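## Task

Scene 1: lift the yellow tall cylinder that is lying down, stand it on end so its entire base lies within the cyan circle, put it down there and let go. It only counts if it stays standing after the robot no longer holds it.

## Robot and tools

ROBOT. Two arms, left_arm and right_arm, each with a parallel two-finger gripper. These names are labels only and do not match sides of an image. All poses use one scene frame: the origin sits on the table top midway between the arms, +x points out over the table, +z points up, and left_arm is on the +y side. Each arm base may be tilted. Mounting plates and the metal frame behind the arms are fixed obstacles, and a "too close" message counts a plate plus its side of the frame as part of that arm. Reported hand positions can be a little off, more so at long reach.

GRIPPER GEOMETRY. The fingers point along the gripper's +z axis and close along its y axis. end_effector_position is the point between the pads when closed, about 2 cm short of the fingertips. Closing pushes the tips roughly 10 mm further along +z. Opening runs from -1 (closed) to +1 (fully open, 0.084 m).

ROW FORMAT. Each tool that moves the arms takes rows of 16 numbers: x, y, z, qw, qx, qy, qz, opening for left_arm, then the same eight for right_arm. Both arms must always be filled in. x, y, z is an absolute target position in metres and qw..qz an absolute target orientation (w first), both in the scene frame. For an arm that should stay still, resend its last reported position and quaternion with the desired opening. To hold an orientation steady, keep sending the same quaternion rather than copying the drifting reported one.

execute_actions(actions): a list of actions. Each action is a table of up to 15 rows, one per 1/30 s step, and a short table repeats its last row to fill 15 steps (0.5 s). An empty list just returns state and images. An action is refused for both arms if a target lies more than 0.6 m from that gripper's current position along any of its own axes. If any action is malformed, or the first one fails that check against the last reported state, nothing runs. Each step the commanded pose is clipped to within 70 mm and 16 degrees of the measured pose, so far targets take several actions, and after an action the arm goes at most to its last clipped pose. Position wins over orientation when both cannot be met.

move(target, speed, blocking): target is one 16-number row of absolute poses. Both grippers travel in straight lines that finish together, taking 0.5 to 10 s, and are cut off after 10 s. speed is the top path speed in m/s, 0.002 to 0.5 (default 0.25), and turning is capped at twice that in rad/s. Openings are sent at the start. Paths ignore obstacles and the other arm, and the real gripper may lag, wander or overshoot speed. Faster contact means a harder hit, and a target deeper past contact means more pressure. The result adds a "move:" line with the ending (done, off_target, moving, held, fault), the limits involved (paced = pose clipped; held = steps blocked, after which the arm may jump quickly), and each gripper's distance from its target. With blocking=false the call returns after 0.5 s while the motion continues. Other moves and actions are then refused until wait or stop shows it has ended.

wait(seconds): 0 to 10 s, arms hold their last command, and it returns early if a running move ends. stop(): brakes a running move, which needs room, and the fingers keep moving. zoom_image(camera, region): region is [x0, y0, x1, y1] pixels, at most 504x504, from cam_high, cam_left_wrist or cam_right_wrist (each 672x504). finished_scene(scene): ends scene 1 or 2 for good and reports success, and it also reveals the next task.

RESULTS. State lines give each gripper's position, quaternion and velocities. "Hand target" is where the controller is currently steering. grip_measured is the actual finger opening on the command scale. To hold something, command an opening clearly below grip_measured, and a lower value squeezes harder, up to about 24 N per pad. A fast close can hit harder. Step readings list positions, and HELD marks steps where an arm's command was held back. "pose unreachable" means the clearance check altered or blocked that arm's command. Joint torques include offsets and noise. The camera calibration lists intrinsics and world-to-camera transforms, and these may be slightly off.

LIMITS AND RISKS. Joint load limits (N m): waist 46, shoulder 46, elbow 27.6, forearm roll 27.6, wrist pitch 18.4, wrist roll 18.4, and a held object's weight counts toward them. Reaching one causes a TORQUE FAULT: the arm backs off, freezes for 10 s and drops the rest of the call. Motors heat while holding loads: MOTOR HOT appears at 65 °C, and at 80 °C the arm brakes with an OVER-TEMPERATURE FAULT. Keep the arms from colliding or pressing on each other. Never knock or drop anything off the table, since that fails the task. Avoid slams, slips, drops and hard pushes. External tugs may briefly disturb a held or loose object. The robot holds its last command while you compose a reply. Faster, smoother, lower-effort solutions are better, so finish by opening the gripper, backing away and confirming the cylinder stands alone inside the circle before calling finished_scene.

Each tool is called after "Call:" in YAML: its name, and indented under it one key for each argument.

## Session

I'll start by looking at the current state of the scene.

Call:
execute_actions:
  actions: []

Scene clock: 0.00 s.
left_arm: end_effector_position=(+0.5218, +0.5134, +0.2230) grip_measured=+1.00 end_effector_quat_wxyz=(+0.025, +0.923, -0.061, +0.379) end_effector_velocity=(-0.000, -0.000, -0.001) end_effector_angular_velocity=(+0.001, +0.002, -0.002) | right_arm: end_effector_position=(+0.1896, +0.0415, +0.2350) grip_measured=+1.00 end_effector_quat_wxyz=(-0.386, +0.263, +0.877, -0.115) end_effector_velocity=(+0.000, +0.000, +0.000) end_effector_angular_velocity=(+0.001, +0.000, -0.000)
Joint positions: left_arm=[ 0.498 -0.368 -0.653 -2.249  0.26   2.845  0.084] | right_arm=[ 0.665  0.516 -1.103  0.095  1.13  -1.629  0.084]
Joint velocities: left_arm=[-0.     0.001  0.     0.002 -0.001 -0.     0.   ] | right_arm=[-0.    -0.     0.     0.    -0.001 -0.001 -0.   ]
Joint torques (N m, as the arm reports them, + toward a larger angle): no reading
Hand target (left_arm): +0.522, +0.513, +0.223; +0.025, +0.923, -0.061, +0.379
Hand target (right_arm): +0.190, +0.042, +0.235; -0.386, +0.263, +0.877, -0.115

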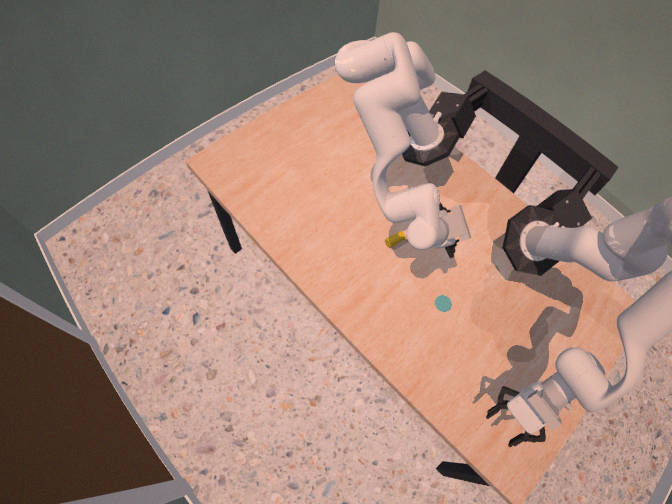

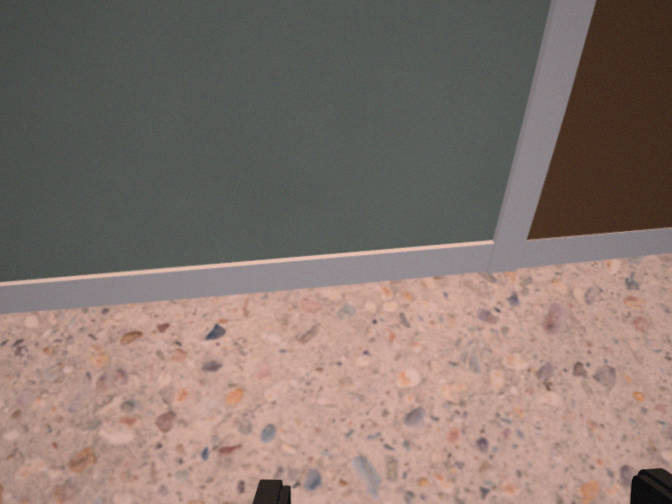

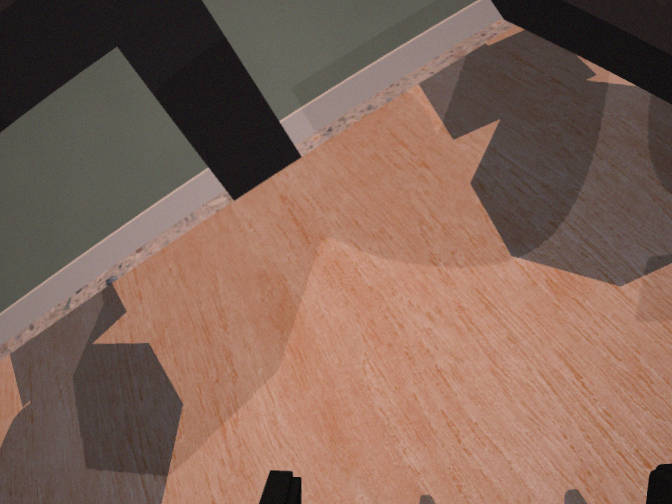

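Call:
zoom_image:
  camera: "cam_high"
  region: [340, 180, 500, 340]

Region (340, 180, 500, 340) of cam_high's 672x504 image, scaled by 3.150, with more detail than that image has.

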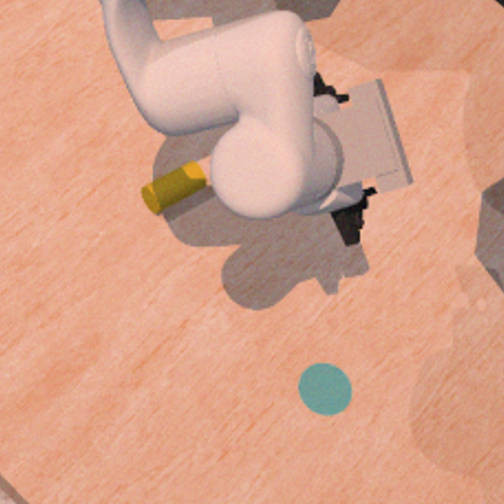

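Call:
move:
  target: [0.5218, 0.5134, 0.2230, 0.025, 0.923, -0.061, 0.379, 1.0, 0.306, -0.178, 0.107, -0.380, 0.106, 0.918, 0.044, 1.0]
  speed: 0.3

Scene clock: 49.73 s.
left_arm: end_effector_position=(+0.5218, +0.5134, +0.2230) grip_measured=+1.00 end_effector_quat_wxyz=(+0.025, +0.923, -0.061, +0.379) end_effector_velocity=(+0.000, -0.000, -0.000) end_effector_angular_velocity=(-0.002, +0.000, +0.002) | right_arm: end_effector_position=(+0.3071, -0.1779, +0.1066) grip_measured=+1.00 end_effector_quat_wxyz=(-0.379, +0.106, +0.918, +0.043) end_effector_velocity=(+0.002, -0.002, -0.001) end_effector_angular_velocity=(+0.005, +0.002, -0.002)
Joint positions: left_arm=[ 0.497 -0.368 -0.653 -2.247  0.259  2.842  0.084] | right_arm=[ 0.025  0.356 -0.954 -0.14   0.981 -2.508  0.084]
Joint velocities: left_arm=[-0.     0.001 -0.    -0.002  0.    -0.001  0.   ] | right_arm=[-0.008  0.003 -0.007  0.003  0.003 -0.011  0.   ]
Joint torques (N m, as the arm reports them, + toward a larger angle): left_arm=[ -2.15 -12.32 -12.82  -0.06  -0.02  -0.25] | right_arm=[  8.68 -23.66  -6.77   0.82   0.73   1.04]
Hand target (left_arm): +0.522, +0.513, +0.223; +0.025, +0.923, -0.061, +0.379
Hand target (right_arm): +0.307, -0.178, +0.106; -0.379, +0.106, +0.918, +0.044
Off the commanded pose (left_arm): 0.000 m, 0 deg.
Off the commanded pose (right_arm): 0.001 m, 0 deg.
move: done
camera_calibration (this result's frames):
cam_left_wrist: T_world_to_cam=[[-0.142167, -0.989817, 0.00717973, 0.610686], [-0.699133, 0.0952763, -0.708615, 0.53781], [0.700715, -0.105761, -0.705559, -0.0249455], [0, 0, 0, 1]] pos_world=[0.4803, 0.550589, 0.359115]
cam_right_wrist: T_world_to_cam=[[0.220576, 0.97532, -0.00987533, 0.145308], [0.700389, -0.165428, -0.694326, -0.104653], [-0.678824, 0.146235, -0.719593, 0.44168], [0, 0, 0, 1]] pos_world=[0.34107, -0.223624, 0.246601]

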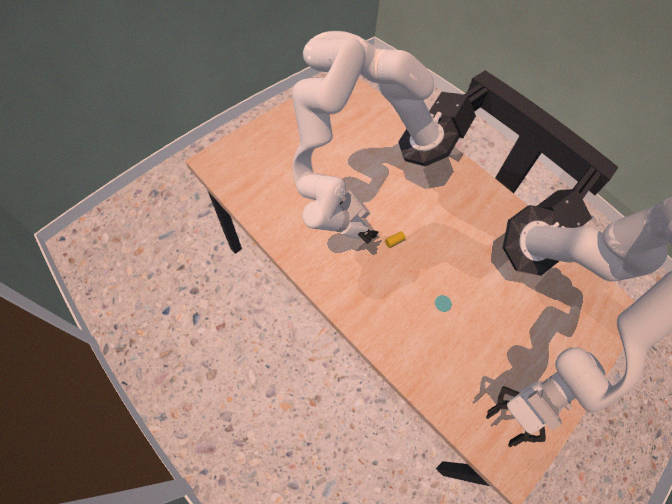

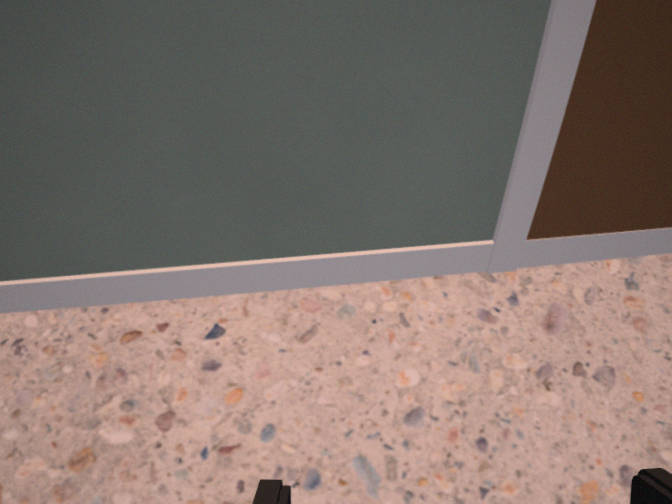

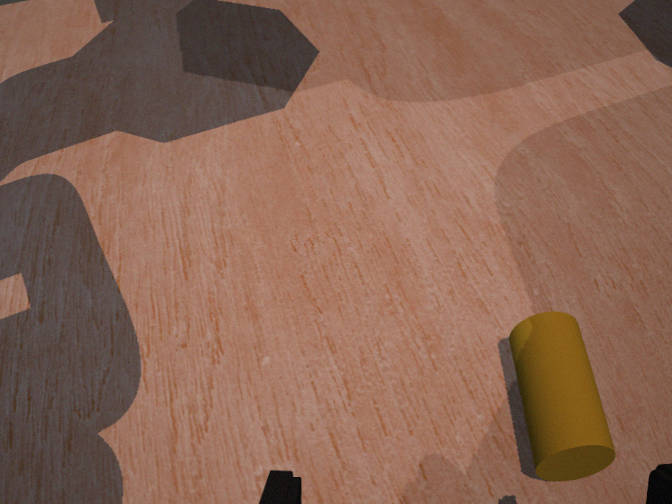

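Call:
zoom_image:
  camera: "cam_right_wrist"
  region: [460, 292, 672, 504]

Call:
zoom_image:
  camera: "cam_high"
  region: [320, 190, 480, 330]

Region (460, 292, 672, 504) of cam_right_wrist's 672x504 image, scaled by 2.377, with more detail than that image has.

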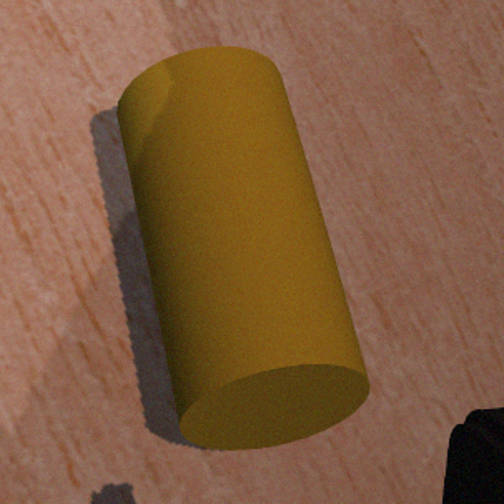

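Region (320, 190, 480, 330) of cam_high's 672x504 image, scaled by 3.150, with more detail than that image has; it fills the top 441 rows of this view, and the rest is white.

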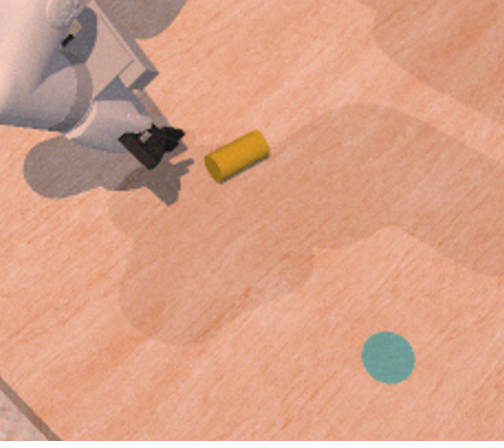

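Call:
move:
  target: [0.5218, 0.5134, 0.2230, 0.025, 0.923, -0.061, 0.379, 1.0, 0.2725, -0.1122, 0.0594, -0.380, 0.104, 0.918, 0.043, 1.0]
  speed: 0.2

Scene clock: 67.50 s.
left_arm: end_effector_position=(+0.5218, +0.5134, +0.2230) grip_measured=+1.00 end_effector_quat_wxyz=(+0.025, +0.923, -0.061, +0.379) end_effector_velocity=(-0.000, +0.000, -0.000) end_effector_angular_velocity=(-0.000, +0.001, +0.001) | right_arm: end_effector_position=(+0.2727, -0.1123, +0.0595) grip_measured=+1.00 end_effector_quat_wxyz=(-0.380, +0.104, +0.918, +0.043) end_effector_velocity=(-0.002, +0.002, -0.001) end_effector_angular_velocity=(-0.001, +0.002, +0.001)
Joint positions: left_arm=[ 0.497 -0.368 -0.653 -2.247  0.259  2.842  0.084] | right_arm=[ 0.109  0.566 -0.99  -0.118  0.816 -2.43   0.084]
Joint velocities: left_arm=[ 0.001  0.001 -0.    -0.001 -0.     0.     0.   ] | right_arm=[ 0.003  0.007 -0.003  0.    -0.002  0.003 -0.   ]
Joint torques (N m, as the arm reports them, + toward a larger angle): left_arm=[ -2.15 -12.28 -12.86  -0.13  -0.01  -0.32] | right_arm=[  9.69 -23.56  -4.9    0.35   0.65   1.07]
Hand target (left_arm): +0.522, +0.513, +0.223; +0.025, +0.923, -0.061, +0.379
Hand target (right_arm): +0.272, -0.112, +0.059; -0.380, +0.104, +0.918, +0.043
Off the commanded pose (left_arm): 0.000 m, 0 deg.
Off the commanded pose (right_arm): 0.000 m, 0 deg.
move: done
camera_calibration (this result's frames):
cam_left_wrist: T_world_to_cam=[[-0.142167, -0.989817, 0.00718134, 0.610685], [-0.699134, 0.0952751, -0.708614, 0.537811], [0.700714, -0.105762, -0.70556, -0.0249442], [0, 0, 0, 1]] pos_world=[0.4803, 0.550588, 0.359115]
cam_right_wrist: T_world_to_cam=[[0.217213, 0.976081, -0.00922607, 0.0893977], [0.699693, -0.162284, -0.695768, -0.101817], [-0.680623, 0.144675, -0.718207, 0.375147], [0, 0, 0, 1]] pos_world=[0.307156, -0.158057, 0.199417]

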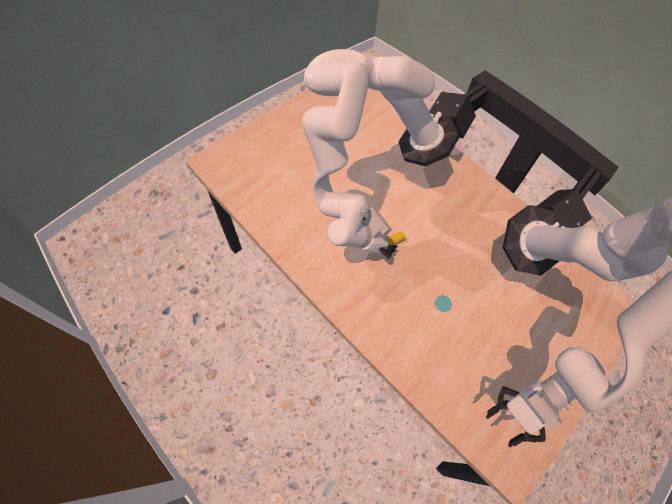

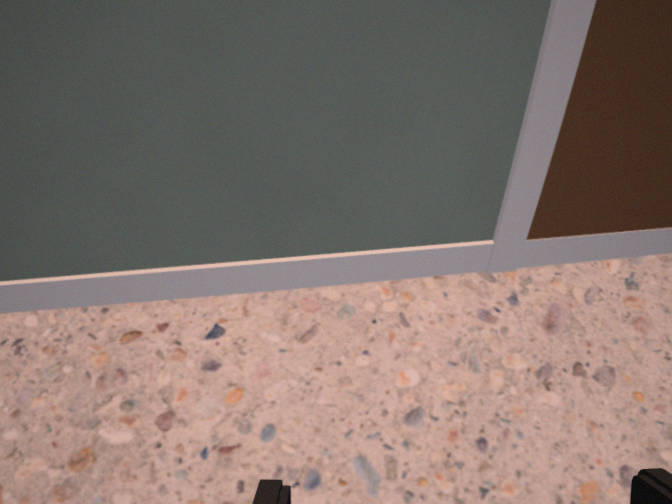

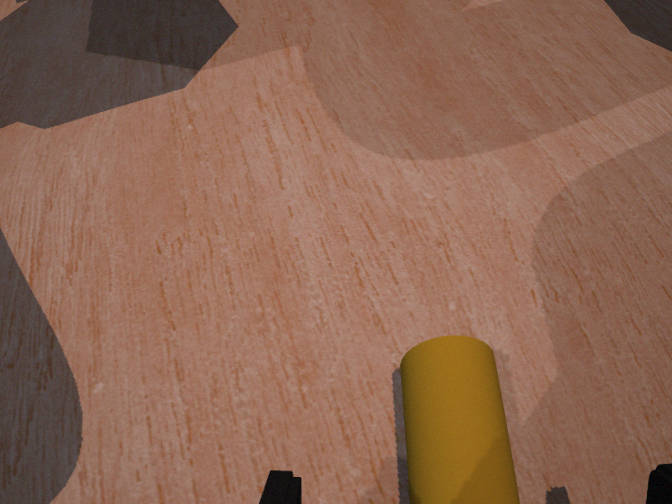

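Call:
move:
  target: [0.5218, 0.5134, 0.2230, 0.025, 0.923, -0.061, 0.379, 1.0, 0.239, -0.0998, 0.025, -0.380, 0.104, 0.918, 0.043, 0.4]
  speed: 0.1

Scene clock: 80.40 s.
left_arm: end_effector_position=(+0.5218, +0.5134, +0.2230) grip_measured=+1.00 end_effector_quat_wxyz=(+0.025, +0.923, -0.061, +0.379) end_effector_velocity=(-0.000, -0.001, -0.001) end_effector_angular_velocity=(-0.001, +0.001, -0.001) | right_arm: end_effector_position=(+0.2395, -0.0999, +0.0251) grip_measured=+0.39 end_effector_quat_wxyz=(-0.380, +0.104, +0.918, +0.043) end_effector_velocity=(-0.001, +0.001, -0.002) end_effector_angular_velocity=(+0.001, -0.002, +0.001)
Joint positions: left_arm=[ 0.497 -0.368 -0.653 -2.247  0.259  2.842  0.084] | right_arm=[ 0.104  0.671 -0.967 -0.138  0.688 -2.408  0.061]
Joint velocities: left_arm=[-0.001  0.002 -0.    -0.     0.     0.    -0.   ] | right_arm=[-0.001  0.006 -0.    -0.002 -0.007  0.    -0.   ]
Joint torques (N m, as the arm reports them, + toward a larger angle): left_arm=[ -2.23 -12.21 -12.82   0.01  -0.04  -0.24] | right_arm=[  9.68 -22.12  -3.65   0.36   0.52   0.99]
Hand target (left_arm): +0.522, +0.513, +0.223; +0.025, +0.923, -0.061, +0.379
Hand target (right_arm): +0.239, -0.100, +0.025; -0.380, +0.104, +0.918, +0.043
Off the commanded pose (left_arm): 0.000 m, 0 deg.
Off the commanded pose (right_arm): 0.000 m, 0 deg.
move: done
camera_calibration (this result's frames):
cam_left_wrist: T_world_to_cam=[[-0.142167, -0.989817, 0.00718102, 0.610685], [-0.699134, 0.0952756, -0.708614, 0.537811], [0.700714, -0.105762, -0.70556, -0.0249442], [0, 0, 0, 1]] pos_world=[0.4803, 0.550588, 0.359115]
cam_right_wrist: T_world_to_cam=[[0.21697, 0.976135, -0.0091795, 0.0842255], [0.699919, -0.162115, -0.69558, -0.100536], [-0.680468, 0.144495, -0.71839, 0.32592], [0, 0, 0, 1]] pos_world=[0.273871, -0.145608, 0.16498]

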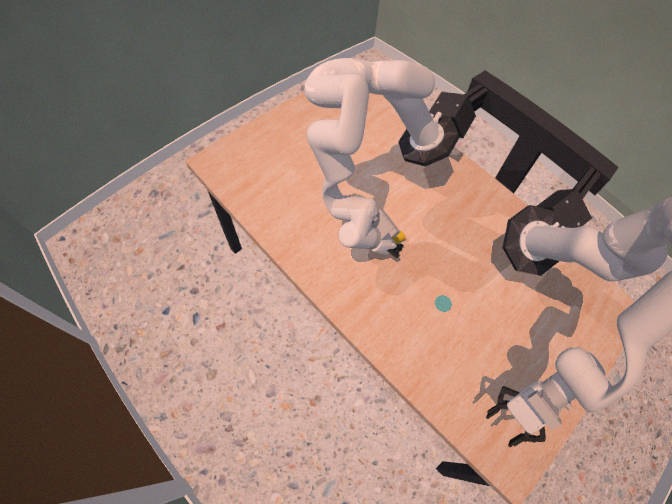

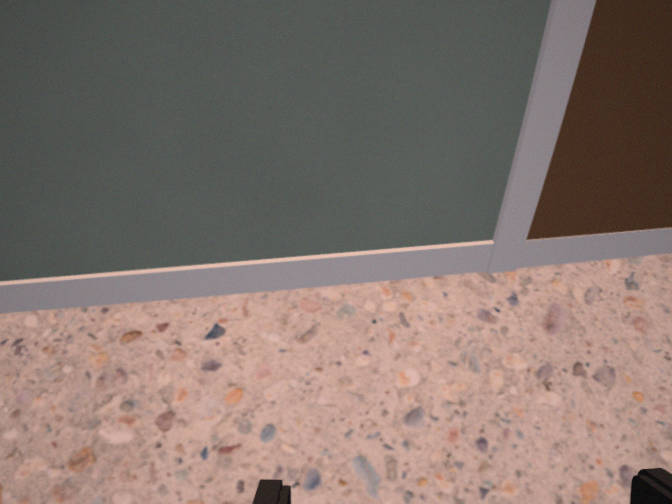

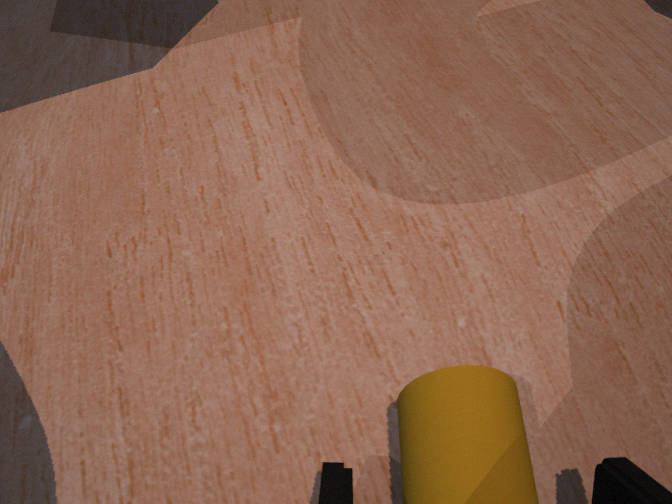

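Call:
execute_actions:
  actions:
    - [[0.5218,0.5134,0.2230,0.025,0.923,-0.061,0.379,1.0,0.239,-0.0998,0.0255,-0.380,0.104,0.918,0.043,0.3],[0.5218,0.5134,0.2230,0.025,0.923,-0.061,0.379,1.0,0.239,-0.0998,0.0255,-0.380,0.104,0.918,0.043,0.2],[0.5218,0.5134,0.2230,0.025,0.923,-0.061,0.379,1.0,0.239,-0.0998,0.026,-0.380,0.104,0.918,0.043,0.1],[0.5218,0.5134,0.2230,0.025,0.923,-0.061,0.379,1.0,0.239,-0.0998,0.026,-0.380,0.104,0.918,0.043,0.0],[0.5218,0.5134,0.2230,0.025,0.923,-0.061,0.379,1.0,0.239,-0.0998,0.026,-0.380,0.104,0.918,0.043,-0.08],[0.5218,0.5134,0.2230,0.025,0.923,-0.061,0.379,1.0,0.239,-0.0998,0.026,-0.380,0.104,0.918,0.043,-0.15],[0.5218,0.5134,0.2230,0.025,0.923,-0.061,0.379,1.0,0.239,-0.0998,0.026,-0.380,0.104,0.918,0.043,-0.2],[0.5218,0.5134,0.2230,0.025,0.923,-0.061,0.379,1.0,0.239,-0.0998,0.026,-0.380,0.104,0.918,0.043,-0.25],[0.5218,0.5134,0.2230,0.025,0.923,-0.061,0.379,1.0,0.239,-0.0998,0.026,-0.380,0.104,0.918,0.043,-0.3],[0.5218,0.5134,0.2230,0.025,0.923,-0.061,0.379,1.0,0.239,-0.0998,0.026,-0.380,0.104,0.918,0.043,-0.35],[0.5218,0.5134,0.2230,0.025,0.923,-0.061,0.379,1.0,0.239,-0.0998,0.026,-0.380,0.104,0.918,0.043,-0.4],[0.5218,0.5134,0.2230,0.025,0.923,-0.061,0.379,1.0,0.239,-0.0998,0.026,-0.380,0.104,0.918,0.043,-0.5],[0.5218,0.5134,0.2230,0.025,0.923,-0.061,0.379,1.0,0.239,-0.0998,0.026,-0.380,0.104,0.918,0.043,-0.6],[0.5218,0.5134,0.2230,0.025,0.923,-0.061,0.379,1.0,0.239,-0.0998,0.026,-0.380,0.104,0.918,0.043,-0.7],[0.5218,0.5134,0.2230,0.025,0.923,-0.061,0.379,1.0,0.239,-0.0998,0.026,-0.380,0.104,0.918,0.043,-0.8]]

Scene clock: 86.90 s.
left_arm: end_effector_position=(+0.5218, +0.5134, +0.2230) grip_measured=+1.00 end_effector_quat_wxyz=(+0.025, +0.923, -0.061, +0.379) end_effector_velocity=(-0.000, -0.001, -0.000) end_effector_angular_velocity=(-0.001, +0.001, -0.001) | right_arm: end_effector_position=(+0.2390, -0.0998, +0.0260) grip_measured=-0.27 end_effector_quat_wxyz=(-0.380, +0.104, +0.918, +0.043) end_effector_velocity=(-0.000, -0.000, +0.000) end_effector_angular_velocity=(-0.001, +0.001, -0.000)
Joint positions: left_arm=[ 0.497 -0.368 -0.653 -2.247  0.259  2.842  0.084] | right_arm=[ 0.105  0.669 -0.964 -0.137  0.689 -2.408  0.032]
Joint velocities: left_arm=[-0.001  0.001 -0.    -0.    -0.001 -0.    -0.   ] | right_arm=[ 0.    -0.001  0.001  0.     0.001  0.001  0.   ]
Joint torques (N m, as the arm reports them, + toward a larger angle): left_arm=[ -2.09 -12.08 -12.99  -0.05  -0.11  -0.28] | right_arm=[  9.74 -22.56  -3.42   0.39   0.59   1.02]
Hand target (left_arm): +0.522, +0.513, +0.223; +0.025, +0.923, -0.061, +0.379
Hand target (right_arm): +0.239, -0.100, +0.026; -0.380, +0.104, +0.918, +0.043
Off the commanded pose (left_arm): 0.000 m, 0 deg.
Off the commanded pose (right_arm): 0.000 m, 0 deg.
Step readings (end_effector_position):
0: left_arm (+0.5218, +0.5134, +0.2230) | right_arm (+0.2391, -0.0998, +0.0248)
1: left_arm (+0.5218, +0.5134, +0.2230) | right_arm (+0.2391, -0.0998, +0.0248)
2: left_arm (+0.5218, +0.5134, +0.2230) | right_arm (+0.2390, -0.0998, +0.0249)
4: left_arm (+0.5218, +0.5134, +0.2230) | right_arm (+0.2390, -0.0998, +0.0252)
8: left_arm (+0.5218, +0.5134, +0.2230) | right_arm (+0.2390, -0.0998, +0.0258)
15: end_effector_position above
camera_calibration (this result's frames):
cam_left_wrist: T_world_to_cam=[[-0.142167, -0.989817, 0.00718123, 0.610685], [-0.699134, 0.095275, -0.708614, 0.537811], [0.700714, -0.105762, -0.70556, -0.0249444], [0, 0, 0, 1]] pos_world=[0.4803, 0.550588, 0.359115]
cam_right_wrist: T_world_to_cam=[[0.216675, 0.976201, -0.00913741, 0.0843522], [0.69955, -0.161785, -0.696028, -0.0994138], [-0.680942, 0.14442, -0.717956, 0.326319], [0, 0, 0, 1]] pos_world=[0.273472, -0.145555, 0.165859]

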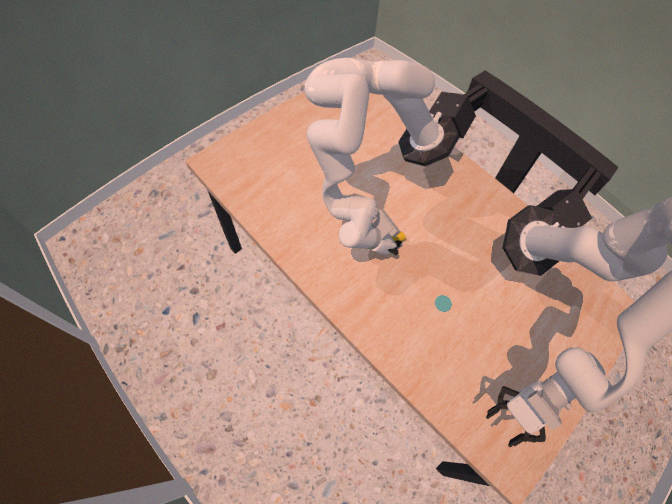

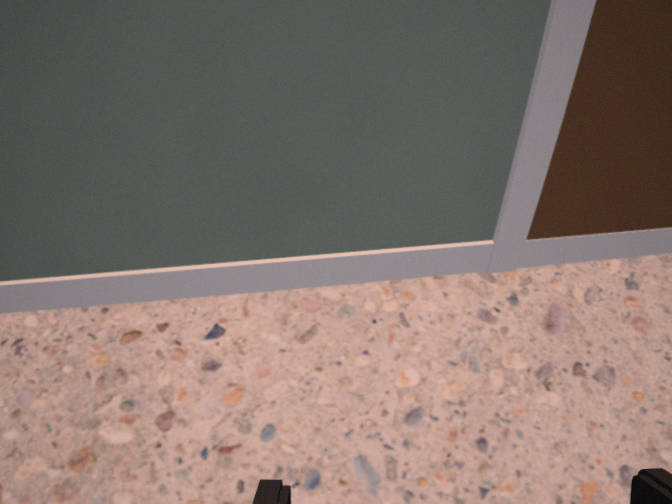

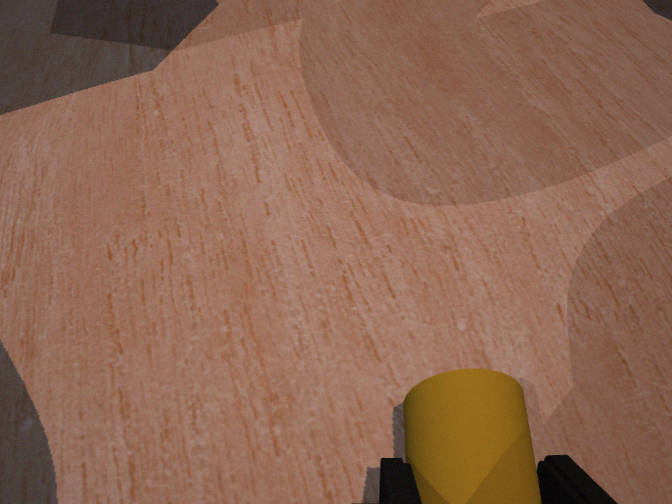

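Call:
execute_actions:
  actions:
    - [[0.5218,0.5134,0.223,0.025,0.923,-0.061,0.379,1,0.239,-0.0998,0.0262,-0.380,0.1046,0.918,0.0433,-0.9],[0.5218,0.5134,0.223,0.025,0.923,-0.061,0.379,1,0.239,-0.0998,0.0269,-0.380,0.1046,0.918,0.0433,-0.9],[0.5218,0.5134,0.223,0.025,0.923,-0.061,0.379,1,0.239,-0.0998,0.0279,-0.380,0.1046,0.918,0.0433,-0.9],[0.5218,0.5134,0.223,0.025,0.923,-0.061,0.379,1,0.239,-0.0996,0.0293,-0.380,0.1038,0.918,0.0437,-0.9],[0.5218,0.5134,0.223,0.025,0.923,-0.061,0.379,1,0.2391,-0.0992,0.0309,-0.380,0.1016,0.9183,0.0448,-0.9],[0.5218,0.5134,0.223,0.025,0.923,-0.061,0.379,1,0.2393,-0.0985,0.0329,-0.3798,0.098,0.9187,0.0466,-0.9],[0.5218,0.5134,0.223,0.025,0.923,-0.061,0.379,1,0.2395,-0.0974,0.035,-0.3795,0.0929,0.9192,0.0492,-0.9],[0.5218,0.5134,0.223,0.025,0.923,-0.061,0.379,1,0.2397,-0.0961,0.0374,-0.3791,0.0866,0.9198,0.0523,-0.9],[0.5218,0.5134,0.223,0.025,0.923,-0.061,0.379,1,0.24,-0.0946,0.0399,-0.3786,0.0789,0.9205,0.0562,-0.9],[0.5218,0.5134,0.223,0.025,0.923,-0.061,0.379,1,0.2404,-0.0928,0.0426,-0.3779,0.0699,0.9213,0.0606,-0.9],[0.5218,0.5134,0.223,0.025,0.923,-0.061,0.379,1,0.2408,-0.0907,0.0453,-0.377,0.0598,0.922,0.0657,-0.9],[0.5218,0.5134,0.223,0.025,0.923,-0.061,0.379,1,0.2413,-0.0884,0.048,-0.376,0.0484,0.9226,0.0713,-0.9],[0.5218,0.5134,0.223,0.025,0.923,-0.061,0.379,1,0.2418,-0.0859,0.0507,-0.3748,0.0358,0.9232,0.0774,-0.9],[0.5218,0.5134,0.223,0.025,0.923,-0.061,0.379,1,0.2423,-0.0831,0.0534,-0.3734,0.0221,0.9236,0.0841,-0.9],[0.5218,0.5134,0.223,0.025,0.923,-0.061,0.379,1,0.2429,-0.0802,0.0561,-0.3717,0.0075,0.9239,0.0913,-0.9]]
    - [[0.5218,0.5134,0.223,0.025,0.923,-0.061,0.379,1,0.2436,-0.077,0.0586,-0.3697,-0.0082,0.9239,0.0989,-0.9],[0.5218,0.5134,0.223,0.025,0.923,-0.061,0.379,1,0.2442,-0.0737,0.061,-0.3675,-0.025,0.9236,0.1069,-0.9],[0.5218,0.5134,0.223,0.025,0.923,-0.061,0.379,1,0.2449,-0.0701,0.0631,-0.3649,-0.0426,0.9229,0.1153,-0.9],[0.5218,0.5134,0.223,0.025,0.923,-0.061,0.379,1,0.2457,-0.0664,0.0651,-0.362,-0.0611,0.9219,0.1242,-0.9],[0.5218,0.5134,0.223,0.025,0.923,-0.061,0.379,1,0.2465,-0.0625,0.0667,-0.3587,-0.0802,0.9204,0.1333,-0.9],[0.5218,0.5134,0.223,0.025,0.923,-0.061,0.379,1,0.2473,-0.0584,0.0681,-0.3551,-0.1003,0.9184,0.1427,-0.9],[0.5218,0.5134,0.223,0.025,0.923,-0.061,0.379,1,0.2481,-0.0542,0.0691,-0.3511,-0.1211,0.9159,0.1524,-0.9],[0.5218,0.5134,0.223,0.025,0.923,-0.061,0.379,1,0.249,-0.0499,0.0698,-0.3466,-0.1425,0.9128,0.1622,-0.9],[0.5218,0.5134,0.223,0.025,0.923,-0.061,0.379,1,0.2499,-0.0454,0.07,-0.3417,-0.1644,0.9092,0.1723,-0.9],[0.5218,0.5134,0.223,0.025,0.923,-0.061,0.379,1,0.2508,-0.0407,0.07,-0.3364,-0.187,0.9048,0.1824,-0.9],[0.5218,0.5134,0.223,0.025,0.923,-0.061,0.379,1,0.2518,-0.036,0.07,-0.3307,-0.21,0.8997,0.1927,-0.9],[0.5218,0.5134,0.223,0.025,0.923,-0.061,0.379,1,0.2527,-0.0311,0.07,-0.3244,-0.2334,0.8939,0.203,-0.9],[0.5218,0.5134,0.223,0.025,0.923,-0.061,0.379,1,0.2537,-0.0262,0.07,-0.3177,-0.257,0.8874,0.2133,-0.9],[0.5218,0.5134,0.223,0.025,0.923,-0.061,0.379,1,0.2547,-0.0211,0.07,-0.3106,-0.281,0.8801,0.2236,-0.9],[0.5218,0.5134,0.223,0.025,0.923,-0.061,0.379,1,0.2558,-0.016,0.07,-0.3029,-0.3052,0.872,0.2339,-0.9]]
    - [[0.5218,0.5134,0.223,0.025,0.923,-0.061,0.379,1,0.2568,-0.0108,0.07,-0.2949,-0.3294,0.8632,0.2439,-0.9],[0.5218,0.5134,0.223,0.025,0.923,-0.061,0.379,1,0.2579,-0.0055,0.07,-0.2863,-0.3537,0.8535,0.2539,-0.9],[0.5218,0.5134,0.223,0.025,0.923,-0.061,0.379,1,0.2589,-0.0002,0.07,-0.2774,-0.3781,0.843,0.2637,-0.9],[0.5218,0.5134,0.223,0.025,0.923,-0.061,0.379,1,0.26,0.0052,0.07,-0.268,-0.4022,0.8317,0.2732,-0.9],[0.5218,0.5134,0.223,0.025,0.923,-0.061,0.379,1,0.2611,0.0106,0.07,-0.2582,-0.4265,0.8196,0.2825,-0.9],[0.5218,0.5134,0.223,0.025,0.923,-0.061,0.379,1,0.2622,0.0161,0.07,-0.248,-0.4503,0.8067,0.2915,-0.9],[0.5218,0.5134,0.223,0.025,0.923,-0.061,0.379,1,0.2633,0.0216,0.07,-0.2374,-0.4739,0.7931,0.3001,-0.9],[0.5218,0.5134,0.223,0.025,0.923,-0.061,0.379,1,0.2644,0.0271,0.07,-0.2266,-0.4971,0.7788,0.3084,-0.9],[0.5218,0.5134,0.223,0.025,0.923,-0.061,0.379,1,0.2655,0.0326,0.07,-0.2154,-0.52,0.7637,0.3163,-0.9],[0.5218,0.5134,0.223,0.025,0.923,-0.061,0.379,1,0.2666,0.0381,0.07,-0.2039,-0.5424,0.7479,0.3238,-0.9],[0.5218,0.5134,0.223,0.025,0.923,-0.061,0.379,1,0.2677,0.0436,0.07,-0.1922,-0.5642,0.7316,0.3309,-0.9],[0.5218,0.5134,0.223,0.025,0.923,-0.061,0.379,1,0.2688,0.0491,0.07,-0.1803,-0.5856,0.7147,0.3376,-0.9],[0.5218,0.5134,0.223,0.025,0.923,-0.061,0.379,1,0.2699,0.0546,0.07,-0.1682,-0.6063,0.6972,0.3437,-0.9],[0.5218,0.5134,0.223,0.025,0.923,-0.061,0.379,1,0.271,0.06,0.07,-0.156,-0.6264,0.6791,0.3495,-0.9],[0.5218,0.5134,0.223,0.025,0.923,-0.061,0.379,1,0.2721,0.0654,0.07,-0.1437,-0.6457,0.6608,0.3547,-0.9]]
    - [[0.5218,0.5134,0.223,0.025,0.923,-0.061,0.379,1,0.2731,0.0707,0.07,-0.1313,-0.6645,0.6419,0.3595,-0.9],[0.5218,0.5134,0.223,0.025,0.923,-0.061,0.379,1,0.2742,0.076,0.07,-0.1189,-0.6824,0.6229,0.3638,-0.9],[0.5218,0.5134,0.223,0.025,0.923,-0.061,0.379,1,0.2752,0.0812,0.07,-0.1066,-0.6995,0.6036,0.3676,-0.9],[0.5218,0.5134,0.223,0.025,0.923,-0.061,0.379,1,0.2763,0.0863,0.07,-0.0943,-0.7159,0.584,0.3709,-0.9],[0.5218,0.5134,0.223,0.025,0.923,-0.061,0.379,1,0.2773,0.0914,0.07,-0.082,-0.7315,0.5643,0.3738,-0.9],[0.5218,0.5134,0.223,0.025,0.923,-0.061,0.379,1,0.2783,0.0963,0.07,-0.07,-0.7462,0.5447,0.3762,-0.9],[0.5218,0.5134,0.223,0.025,0.923,-0.061,0.379,1,0.2792,0.1012,0.07,-0.0581,-0.7601,0.5252,0.3783,-0.9],[0.5218,0.5134,0.223,0.025,0.923,-0.061,0.379,1,0.2802,0.1059,0.07,-0.0464,-0.7732,0.5056,0.3799,-0.9],[0.5218,0.5134,0.223,0.025,0.923,-0.061,0.379,1,0.2811,0.1106,0.07,-0.035,-0.7856,0.4862,0.3811,-0.9],[0.5218,0.5134,0.223,0.025,0.923,-0.061,0.379,1,0.282,0.1151,0.07,-0.0239,-0.7971,0.4671,0.382,-0.9],[0.5218,0.5134,0.223,0.025,0.923,-0.061,0.379,1,0.2829,0.1194,0.07,-0.0131,-0.8078,0.4483,0.3825,-0.9],[0.5218,0.5134,0.223,0.025,0.923,-0.061,0.379,1,0.2837,0.1236,0.07,-0.0026,-0.8178,0.4299,0.3827,-0.9],[0.5218,0.5134,0.223,0.025,0.923,-0.061,0.379,1,0.2845,0.1277,0.07,0.0075,-0.827,0.4119,0.3826,-0.9],[0.5218,0.5134,0.223,0.025,0.923,-0.061,0.379,1,0.2853,0.1316,0.07,0.0172,-0.8354,0.3947,0.3823,-0.9],[0.5218,0.5134,0.223,0.025,0.923,-0.061,0.379,1,0.2861,0.1353,0.07,0.0264,-0.8431,0.3778,0.3818,-0.9]]
    - [[0.5218,0.5134,0.223,0.025,0.923,-0.061,0.379,1,0.2868,0.1389,0.07,0.0352,-0.8501,0.3617,0.3811,-0.9],[0.5218,0.5134,0.223,0.025,0.923,-0.061,0.379,1,0.2874,0.1422,0.07,0.0435,-0.8566,0.3463,0.3802,-0.9],[0.5218,0.5134,0.223,0.025,0.923,-0.061,0.379,1,0.2881,0.1454,0.07,0.0513,-0.8623,0.3317,0.3792,-0.9],[0.5218,0.5134,0.223,0.025,0.923,-0.061,0.379,1,0.2887,0.1483,0.07,0.0586,-0.8675,0.318,0.3782,-0.9],[0.5218,0.5134,0.223,0.025,0.923,-0.061,0.379,1,0.2892,0.1511,0.07,0.0653,-0.8721,0.3051,0.3771,-0.9],[0.5218,0.5134,0.223,0.025,0.923,-0.061,0.379,1,0.2897,0.1536,0.07,0.0715,-0.8762,0.2932,0.376,-0.9],[0.5218,0.5134,0.223,0.025,0.923,-0.061,0.379,1,0.2902,0.1559,0.07,0.0771,-0.8797,0.2823,0.3749,-0.9],[0.5218,0.5134,0.223,0.025,0.923,-0.061,0.379,1,0.2906,0.158,0.07,0.0821,-0.8828,0.2726,0.3738,-0.9],[0.5218,0.5134,0.223,0.025,0.923,-0.061,0.379,1,0.291,0.1598,0.07,0.0865,-0.8854,0.2639,0.3728,-0.9],[0.5218,0.5134,0.223,0.025,0.923,-0.061,0.379,1,0.2913,0.1613,0.07,0.0902,-0.8876,0.2565,0.3719,-0.9],[0.5218,0.5134,0.223,0.025,0.923,-0.061,0.379,1,0.2915,0.1626,0.07,0.0934,-0.8893,0.2505,0.3711,-0.9],[0.5218,0.5134,0.223,0.025,0.923,-0.061,0.379,1,0.2917,0.1637,0.07,0.0958,-0.8907,0.2455,0.3705,-0.9],[0.5218,0.5134,0.223,0.025,0.923,-0.061,0.379,1,0.2919,0.1644,0.07,0.0976,-0.8916,0.2421,0.37,-0.9],[0.5218,0.5134,0.223,0.025,0.923,-0.061,0.379,1,0.292,0.1648,0.07,0.0987,-0.8922,0.2399,0.3698,-0.9],[0.5218,0.5134,0.223,0.025,0.923,-0.061,0.379,1,0.292,0.165,0.07,0.099,-0.8924,0.2391,0.3696,-0.9]]

Scene clock: 166.27 s.
left_arm: end_effector_position=(+0.5218, +0.5134, +0.2230) grip_measured=+1.00 end_effector_quat_wxyz=(+0.025, +0.923, -0.061, +0.379) end_effector_velocity=(+0.000, -0.000, +0.001) end_effector_angular_velocity=(+0.000, -0.001, -0.001) | right_arm: end_effector_position=(+0.2903, +0.1589, +0.0708) grip_measured=-0.27 end_effector_quat_wxyz=(-0.001, +0.824, -0.457, -0.335) end_effector_velocity=(+0.010, +0.047, -0.003) end_effector_angular_velocity=(+0.693, -0.345, +0.870)
Joint positions: left_arm=[ 0.497 -0.368 -0.653 -2.247  0.259  2.842  0.084] | right_arm=[ 0.518  1.012 -1.514  0.1    0.68  -4.623  0.032]
Joint velocities: left_arm=[-0.001 -0.002  0.     0.    -0.     0.     0.   ] | right_arm=[ 0.028  0.12  -0.181  0.088  0.026 -1.2   -0.   ]
Joint torques (N m, as the arm reports them, + toward a larger angle): left_arm=[ -2.17 -12.17 -12.83  -0.05  -0.11  -0.28] | right_arm=[ 13.15 -29.02  -9.44   0.12   0.08   1.15]
Hand target (left_arm): +0.522, +0.513, +0.223; +0.025, +0.923, -0.061, +0.379
Hand target (right_arm): +0.292, +0.165, +0.070; -0.040, +0.865, -0.369, -0.337
Off the commanded pose (left_arm): 0.000 m, 0 deg.
Off the commanded pose (right_arm): 0.006 m, 29 deg; orientation clipped at the last step of the last action.
Step readings (end_effector_position; steps 1 to 15: 1st action; 16 to 30: 2nd action; 31 to 45: 3rd action; 46 to 60: 4th action; 61 to 75: 5th action):
0: left_arm (+0.5218, +0.5134, +0.2230) | right_arm (+0.2390, -0.0998, +0.0260)
1: left_arm (+0.5218, +0.5134, +0.2230) | right_arm (+0.2390, -0.0998, +0.0260)
2: left_arm (+0.5218, +0.5134, +0.2230) | right_arm (+0.2390, -0.0998, +0.0260)
4: left_arm (+0.5218, +0.5134, +0.2230) | right_arm (+0.2389, -0.0998, +0.0263)
8: left_arm (+0.5218, +0.5134, +0.2230) | right_arm (+0.2389, -0.0993, +0.0295)
15: left_arm (+0.5218, +0.5134, +0.2230) | right_arm (+0.2405, -0.0915, +0.0431)
16: left_arm (+0.5218, +0.5134, +0.2230) | right_arm (+0.2409, -0.0895, +0.0455)
17: left_arm (+0.5218, +0.5134, +0.2230) | right_arm (+0.2413, -0.0874, +0.0480)
19: left_arm (+0.5218, +0.5134, +0.2230) | right_arm (+0.2423, -0.0824, +0.0529)
23: left_arm (+0.5218, +0.5134, +0.2230) | right_arm (+0.2447, -0.0702, +0.0619)
30: left_arm (+0.5218, +0.5134, +0.2230) | right_arm (+0.2500, -0.0424, +0.0700)
31: left_arm (+0.5218, +0.5134, +0.2230) | right_arm (+0.2508, -0.0378, +0.0704)
32: left_arm (+0.5218, +0.5134, +0.2230) | right_arm (+0.2517, -0.0331, +0.0707)
34: left_arm (+0.5218, +0.5134, +0.2230) | right_arm (+0.2536, -0.0235, +0.0711)
38: left_arm (+0.5218, +0.5134, +0.2230) | right_arm (+0.2576, -0.0032, +0.0717)
45: left_arm (+0.5218, +0.5134, +0.2230) | right_arm (+0.2649, +0.0345, +0.0723)
46: left_arm (+0.5218, +0.5134, +0.2230) | right_arm (+0.2660, +0.0399, +0.0724)
47: left_arm (+0.5218, +0.5134, +0.2230) | right_arm (+0.2671, +0.0453, +0.0725)
49: left_arm (+0.5218, +0.5134, +0.2230) | right_arm (+0.2692, +0.0561, +0.0725)
53: left_arm (+0.5218, +0.5134, +0.2230) | right_arm (+0.2735, +0.0771, +0.0724)
60: left_arm (+0.5218, +0.5134, +0.2230) | right_arm (+0.2803, +0.1111, +0.0723)
61: left_arm (+0.5218, +0.5134, +0.2230) | right_arm (+0.2811, +0.1155, +0.0723)
62: left_arm (+0.5218, +0.5134, +0.2230) | right_arm (+0.2820, +0.1198, +0.0722)
64: left_arm (+0.5218, +0.5134, +0.2230) | right_arm (+0.2837, +0.1278, +0.0720)
68: left_arm (+0.5218, +0.5134, +0.2230) | right_arm (+0.2867, +0.1420, +0.0715)
75: end_effector_position above
camera_calibration (this result's frames):
cam_left_wrist: T_world_to_cam=[[-0.142167, -0.989817, 0.00718105, 0.610685], [-0.699134, 0.0952755, -0.708614, 0.537811], [0.700714, -0.105762, -0.70556, -0.0249443], [0, 0, 0, 1]] pos_world=[0.4803, 0.550588, 0.359115]
cam_right_wrist: T_world_to_cam=[[-0.76094, -0.577573, 0.295601, 0.330245], [-0.349151, 0.748522, 0.563745, 0.00832765], [-0.546868, 0.325767, -0.771241, 0.292157], [0, 0, 0, 1]] pos_world=[0.413975, 0.0893324, 0.123008]

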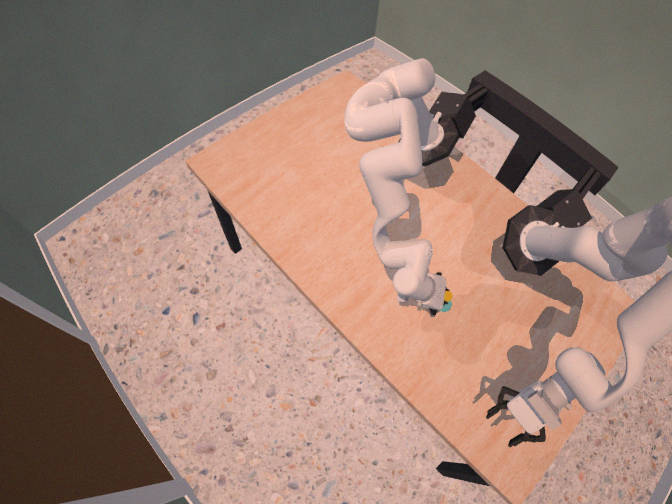

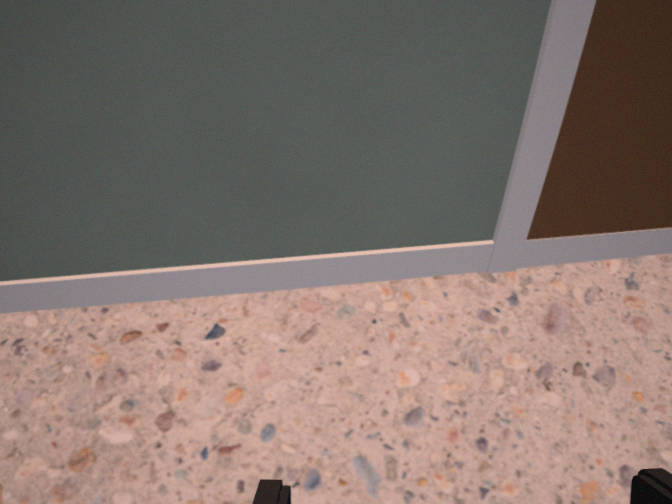

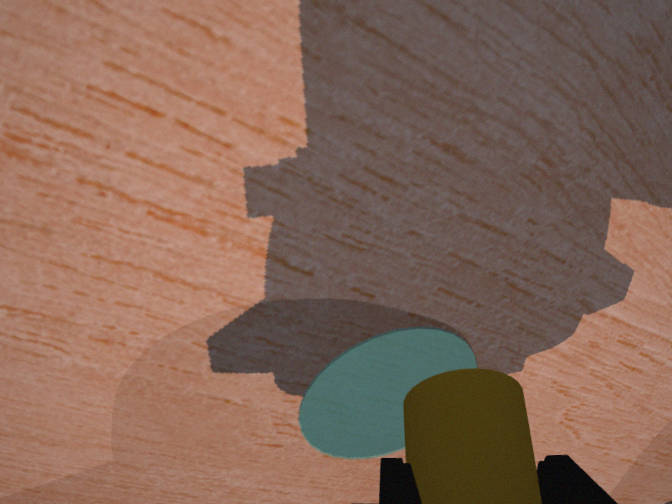

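Call:
execute_actions:
  actions: []

Scene clock: 167.00 s.
left_arm: end_effector_position=(+0.5218, +0.5134, +0.2230) grip_measured=+1.00 end_effector_quat_wxyz=(+0.025, +0.923, -0.061, +0.379) end_effector_velocity=(-0.000, -0.000, -0.001) end_effector_angular_velocity=(-0.001, +0.001, -0.001) | right_arm: end_effector_position=(+0.2917, +0.1649, +0.0704) grip_measured=-0.27 end_effector_quat_wxyz=(-0.040, +0.865, -0.369, -0.337) end_effector_velocity=(-0.000, +0.000, +0.000) end_effector_angular_velocity=(+0.000, -0.000, +0.000)
Joint positions: left_arm=[ 0.497 -0.368 -0.653 -2.247  0.259  2.842  0.084] | right_arm=[ 0.52   1.028 -1.54   0.119  0.687 -4.844  0.032]
Joint velocities: left_arm=[-0.     0.002 -0.     0.     0.     0.    -0.   ] | right_arm=[ 0.001  0.    -0.     0.    -0.     0.001  0.   ]
Joint torques (N m, as the arm reports them, + toward a larger angle): left_arm=[ -1.92 -12.27 -12.94  -0.04  -0.14  -0.3 ] | right_arm=[ 14.15 -29.09  -9.63   0.19  -0.02   0.83]
Hand target (left_arm): +0.522, +0.513, +0.223; +0.025, +0.923, -0.061, +0.379
Hand target (right_arm): +0.292, +0.165, +0.070; -0.040, +0.865, -0.369, -0.337
Off the commanded pose (left_arm): 0.000 m, 0 deg.
Off the commanded pose (right_arm): 0.001 m, 17 deg; orientation clipped at the last step of the last action.
camera_calibration (this result's frames):
cam_left_wrist: T_world_to_cam=[[-0.142167, -0.989817, 0.00718126, 0.610685], [-0.699134, 0.0952752, -0.708614, 0.537811], [0.700714, -0.105762, -0.70556, -0.0249442], [0, 0, 0, 1]] pos_world=[0.4803, 0.550588, 0.359115]
cam_right_wrist: T_world_to_cam=[[-0.672411, -0.719982, 0.171727, 0.341228], [-0.491104, 0.607551, 0.624259, 0.0650154], [-0.553788, 0.335422, -0.762109, 0.290434], [0, 0, 0, 1]] pos_world=[0.422214, 0.10876, 0.122158]

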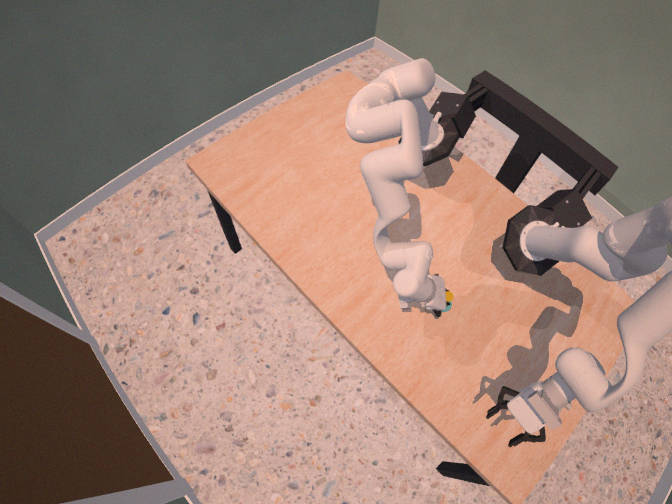

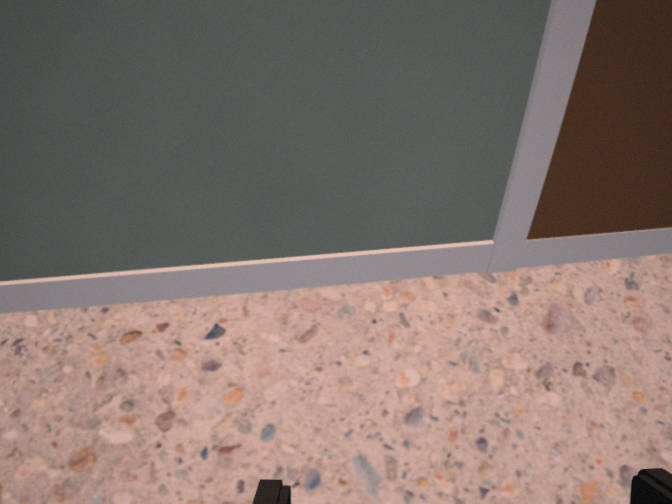

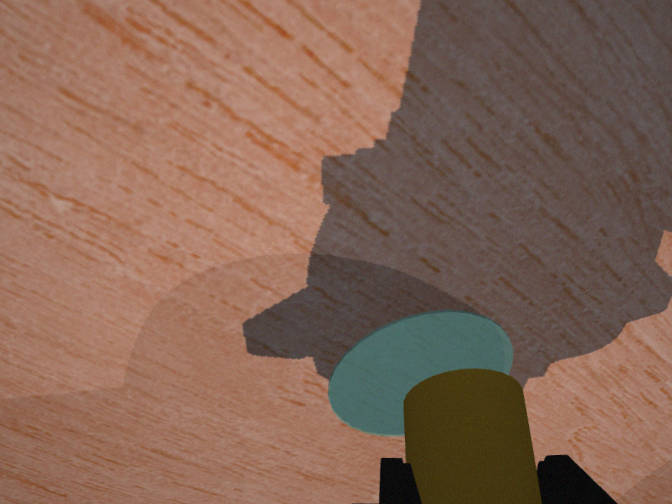

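Call:
move:
  target: [0.5218, 0.5134, 0.2230, 0.025, 0.923, -0.061, 0.379, 1.0, 0.2777, 0.1717, 0.056, 0.1246, -0.8736, 0.3008, 0.3618, -0.9]
  speed: 0.3

Scene clock: 178.90 s.
left_arm: end_effector_position=(+0.5218, +0.5134, +0.2230) grip_measured=+1.00 end_effector_quat_wxyz=(+0.025, +0.923, -0.061, +0.379) end_effector_velocity=(-0.000, +0.000, -0.000) end_effector_angular_velocity=(-0.000, +0.001, +0.001) | right_arm: end_effector_position=(+0.2780, +0.1717, +0.0560) grip_measured=-0.27 end_effector_quat_wxyz=(-0.124, +0.874, -0.301, -0.361) end_effector_velocity=(-0.001, -0.000, -0.001) end_effector_angular_velocity=(+0.010, +0.004, -0.000)
Joint positions: left_arm=[ 0.497 -0.368 -0.653 -2.247  0.259  2.842  0.084] | right_arm=[ 0.503  1.047 -1.48   0.353  0.568 -5.24   0.032]
Joint velocities: left_arm=[ 0.001  0.     0.    -0.    -0.001 -0.001 -0.   ] | right_arm=[-0.003  0.001  0.003  0.02  -0.002 -0.024 -0.   ]
Joint torques (N m, as the arm reports them, + toward a larger angle): left_arm=[ -1.95 -12.35 -12.93  -0.1   -0.07  -0.25] | right_arm=[ 13.34 -28.67  -8.72   0.24   0.16   1.52]
Hand target (left_arm): +0.522, +0.513, +0.223; +0.025, +0.923, -0.061, +0.379
Hand target (right_arm): +0.278, +0.172, +0.056; -0.125, +0.874, -0.301, -0.362
Off the commanded pose (left_arm): 0.000 m, 0 deg.
Off the commanded pose (right_arm): 0.000 m, 0 deg.
move: done
camera_calibration (this result's frames):
cam_left_wrist: T_world_to_cam=[[-0.142167, -0.989817, 0.00718121, 0.610685], [-0.699134, 0.0952752, -0.708614, 0.537811], [0.700714, -0.105762, -0.70556, -0.0249443], [0, 0, 0, 1]] pos_world=[0.4803, 0.550588, 0.359115]
cam_right_wrist: T_world_to_cam=[[-0.622884, -0.782286, -0.00673823, 0.346308], [-0.548554, 0.430605, 0.716706, 0.104273], [-0.557767, 0.450121, -0.697343, 0.24736], [0, 0, 0, 1]] pos_world=[0.410878, 0.11467, 0.100095]

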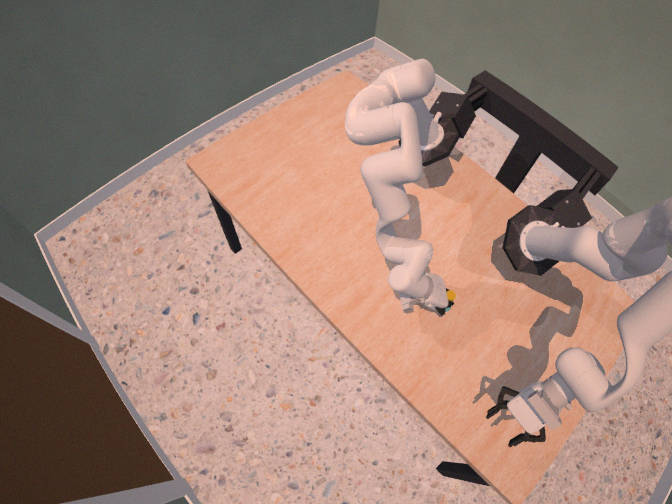

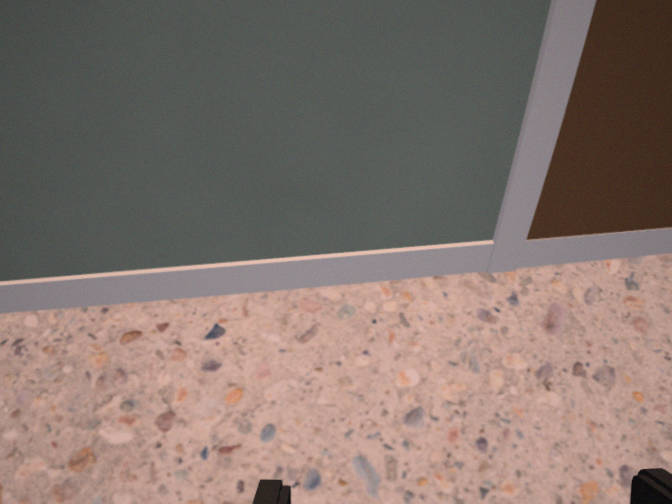

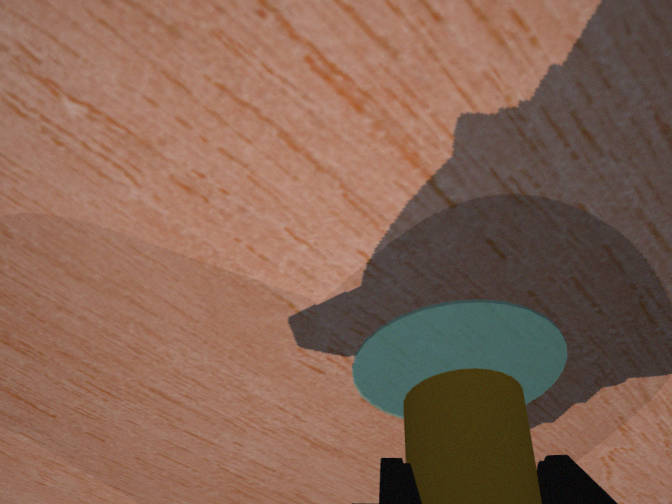

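Call:
zoom_image:
  camera: "cam_right_wrist"
  region: [330, 252, 582, 504]

Region (330, 252, 582, 504) of cam_right_wrist's 672x504 image, scaled by 2.000, with more detail than that image has.

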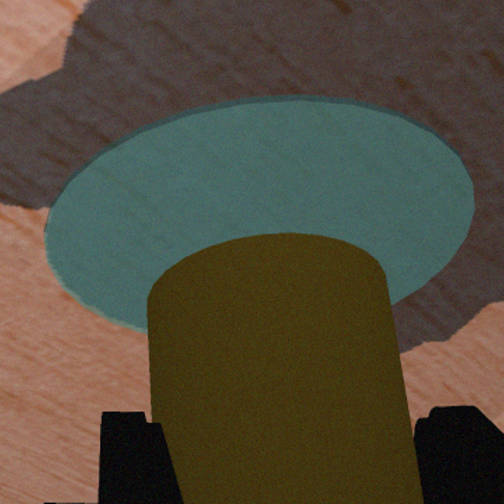

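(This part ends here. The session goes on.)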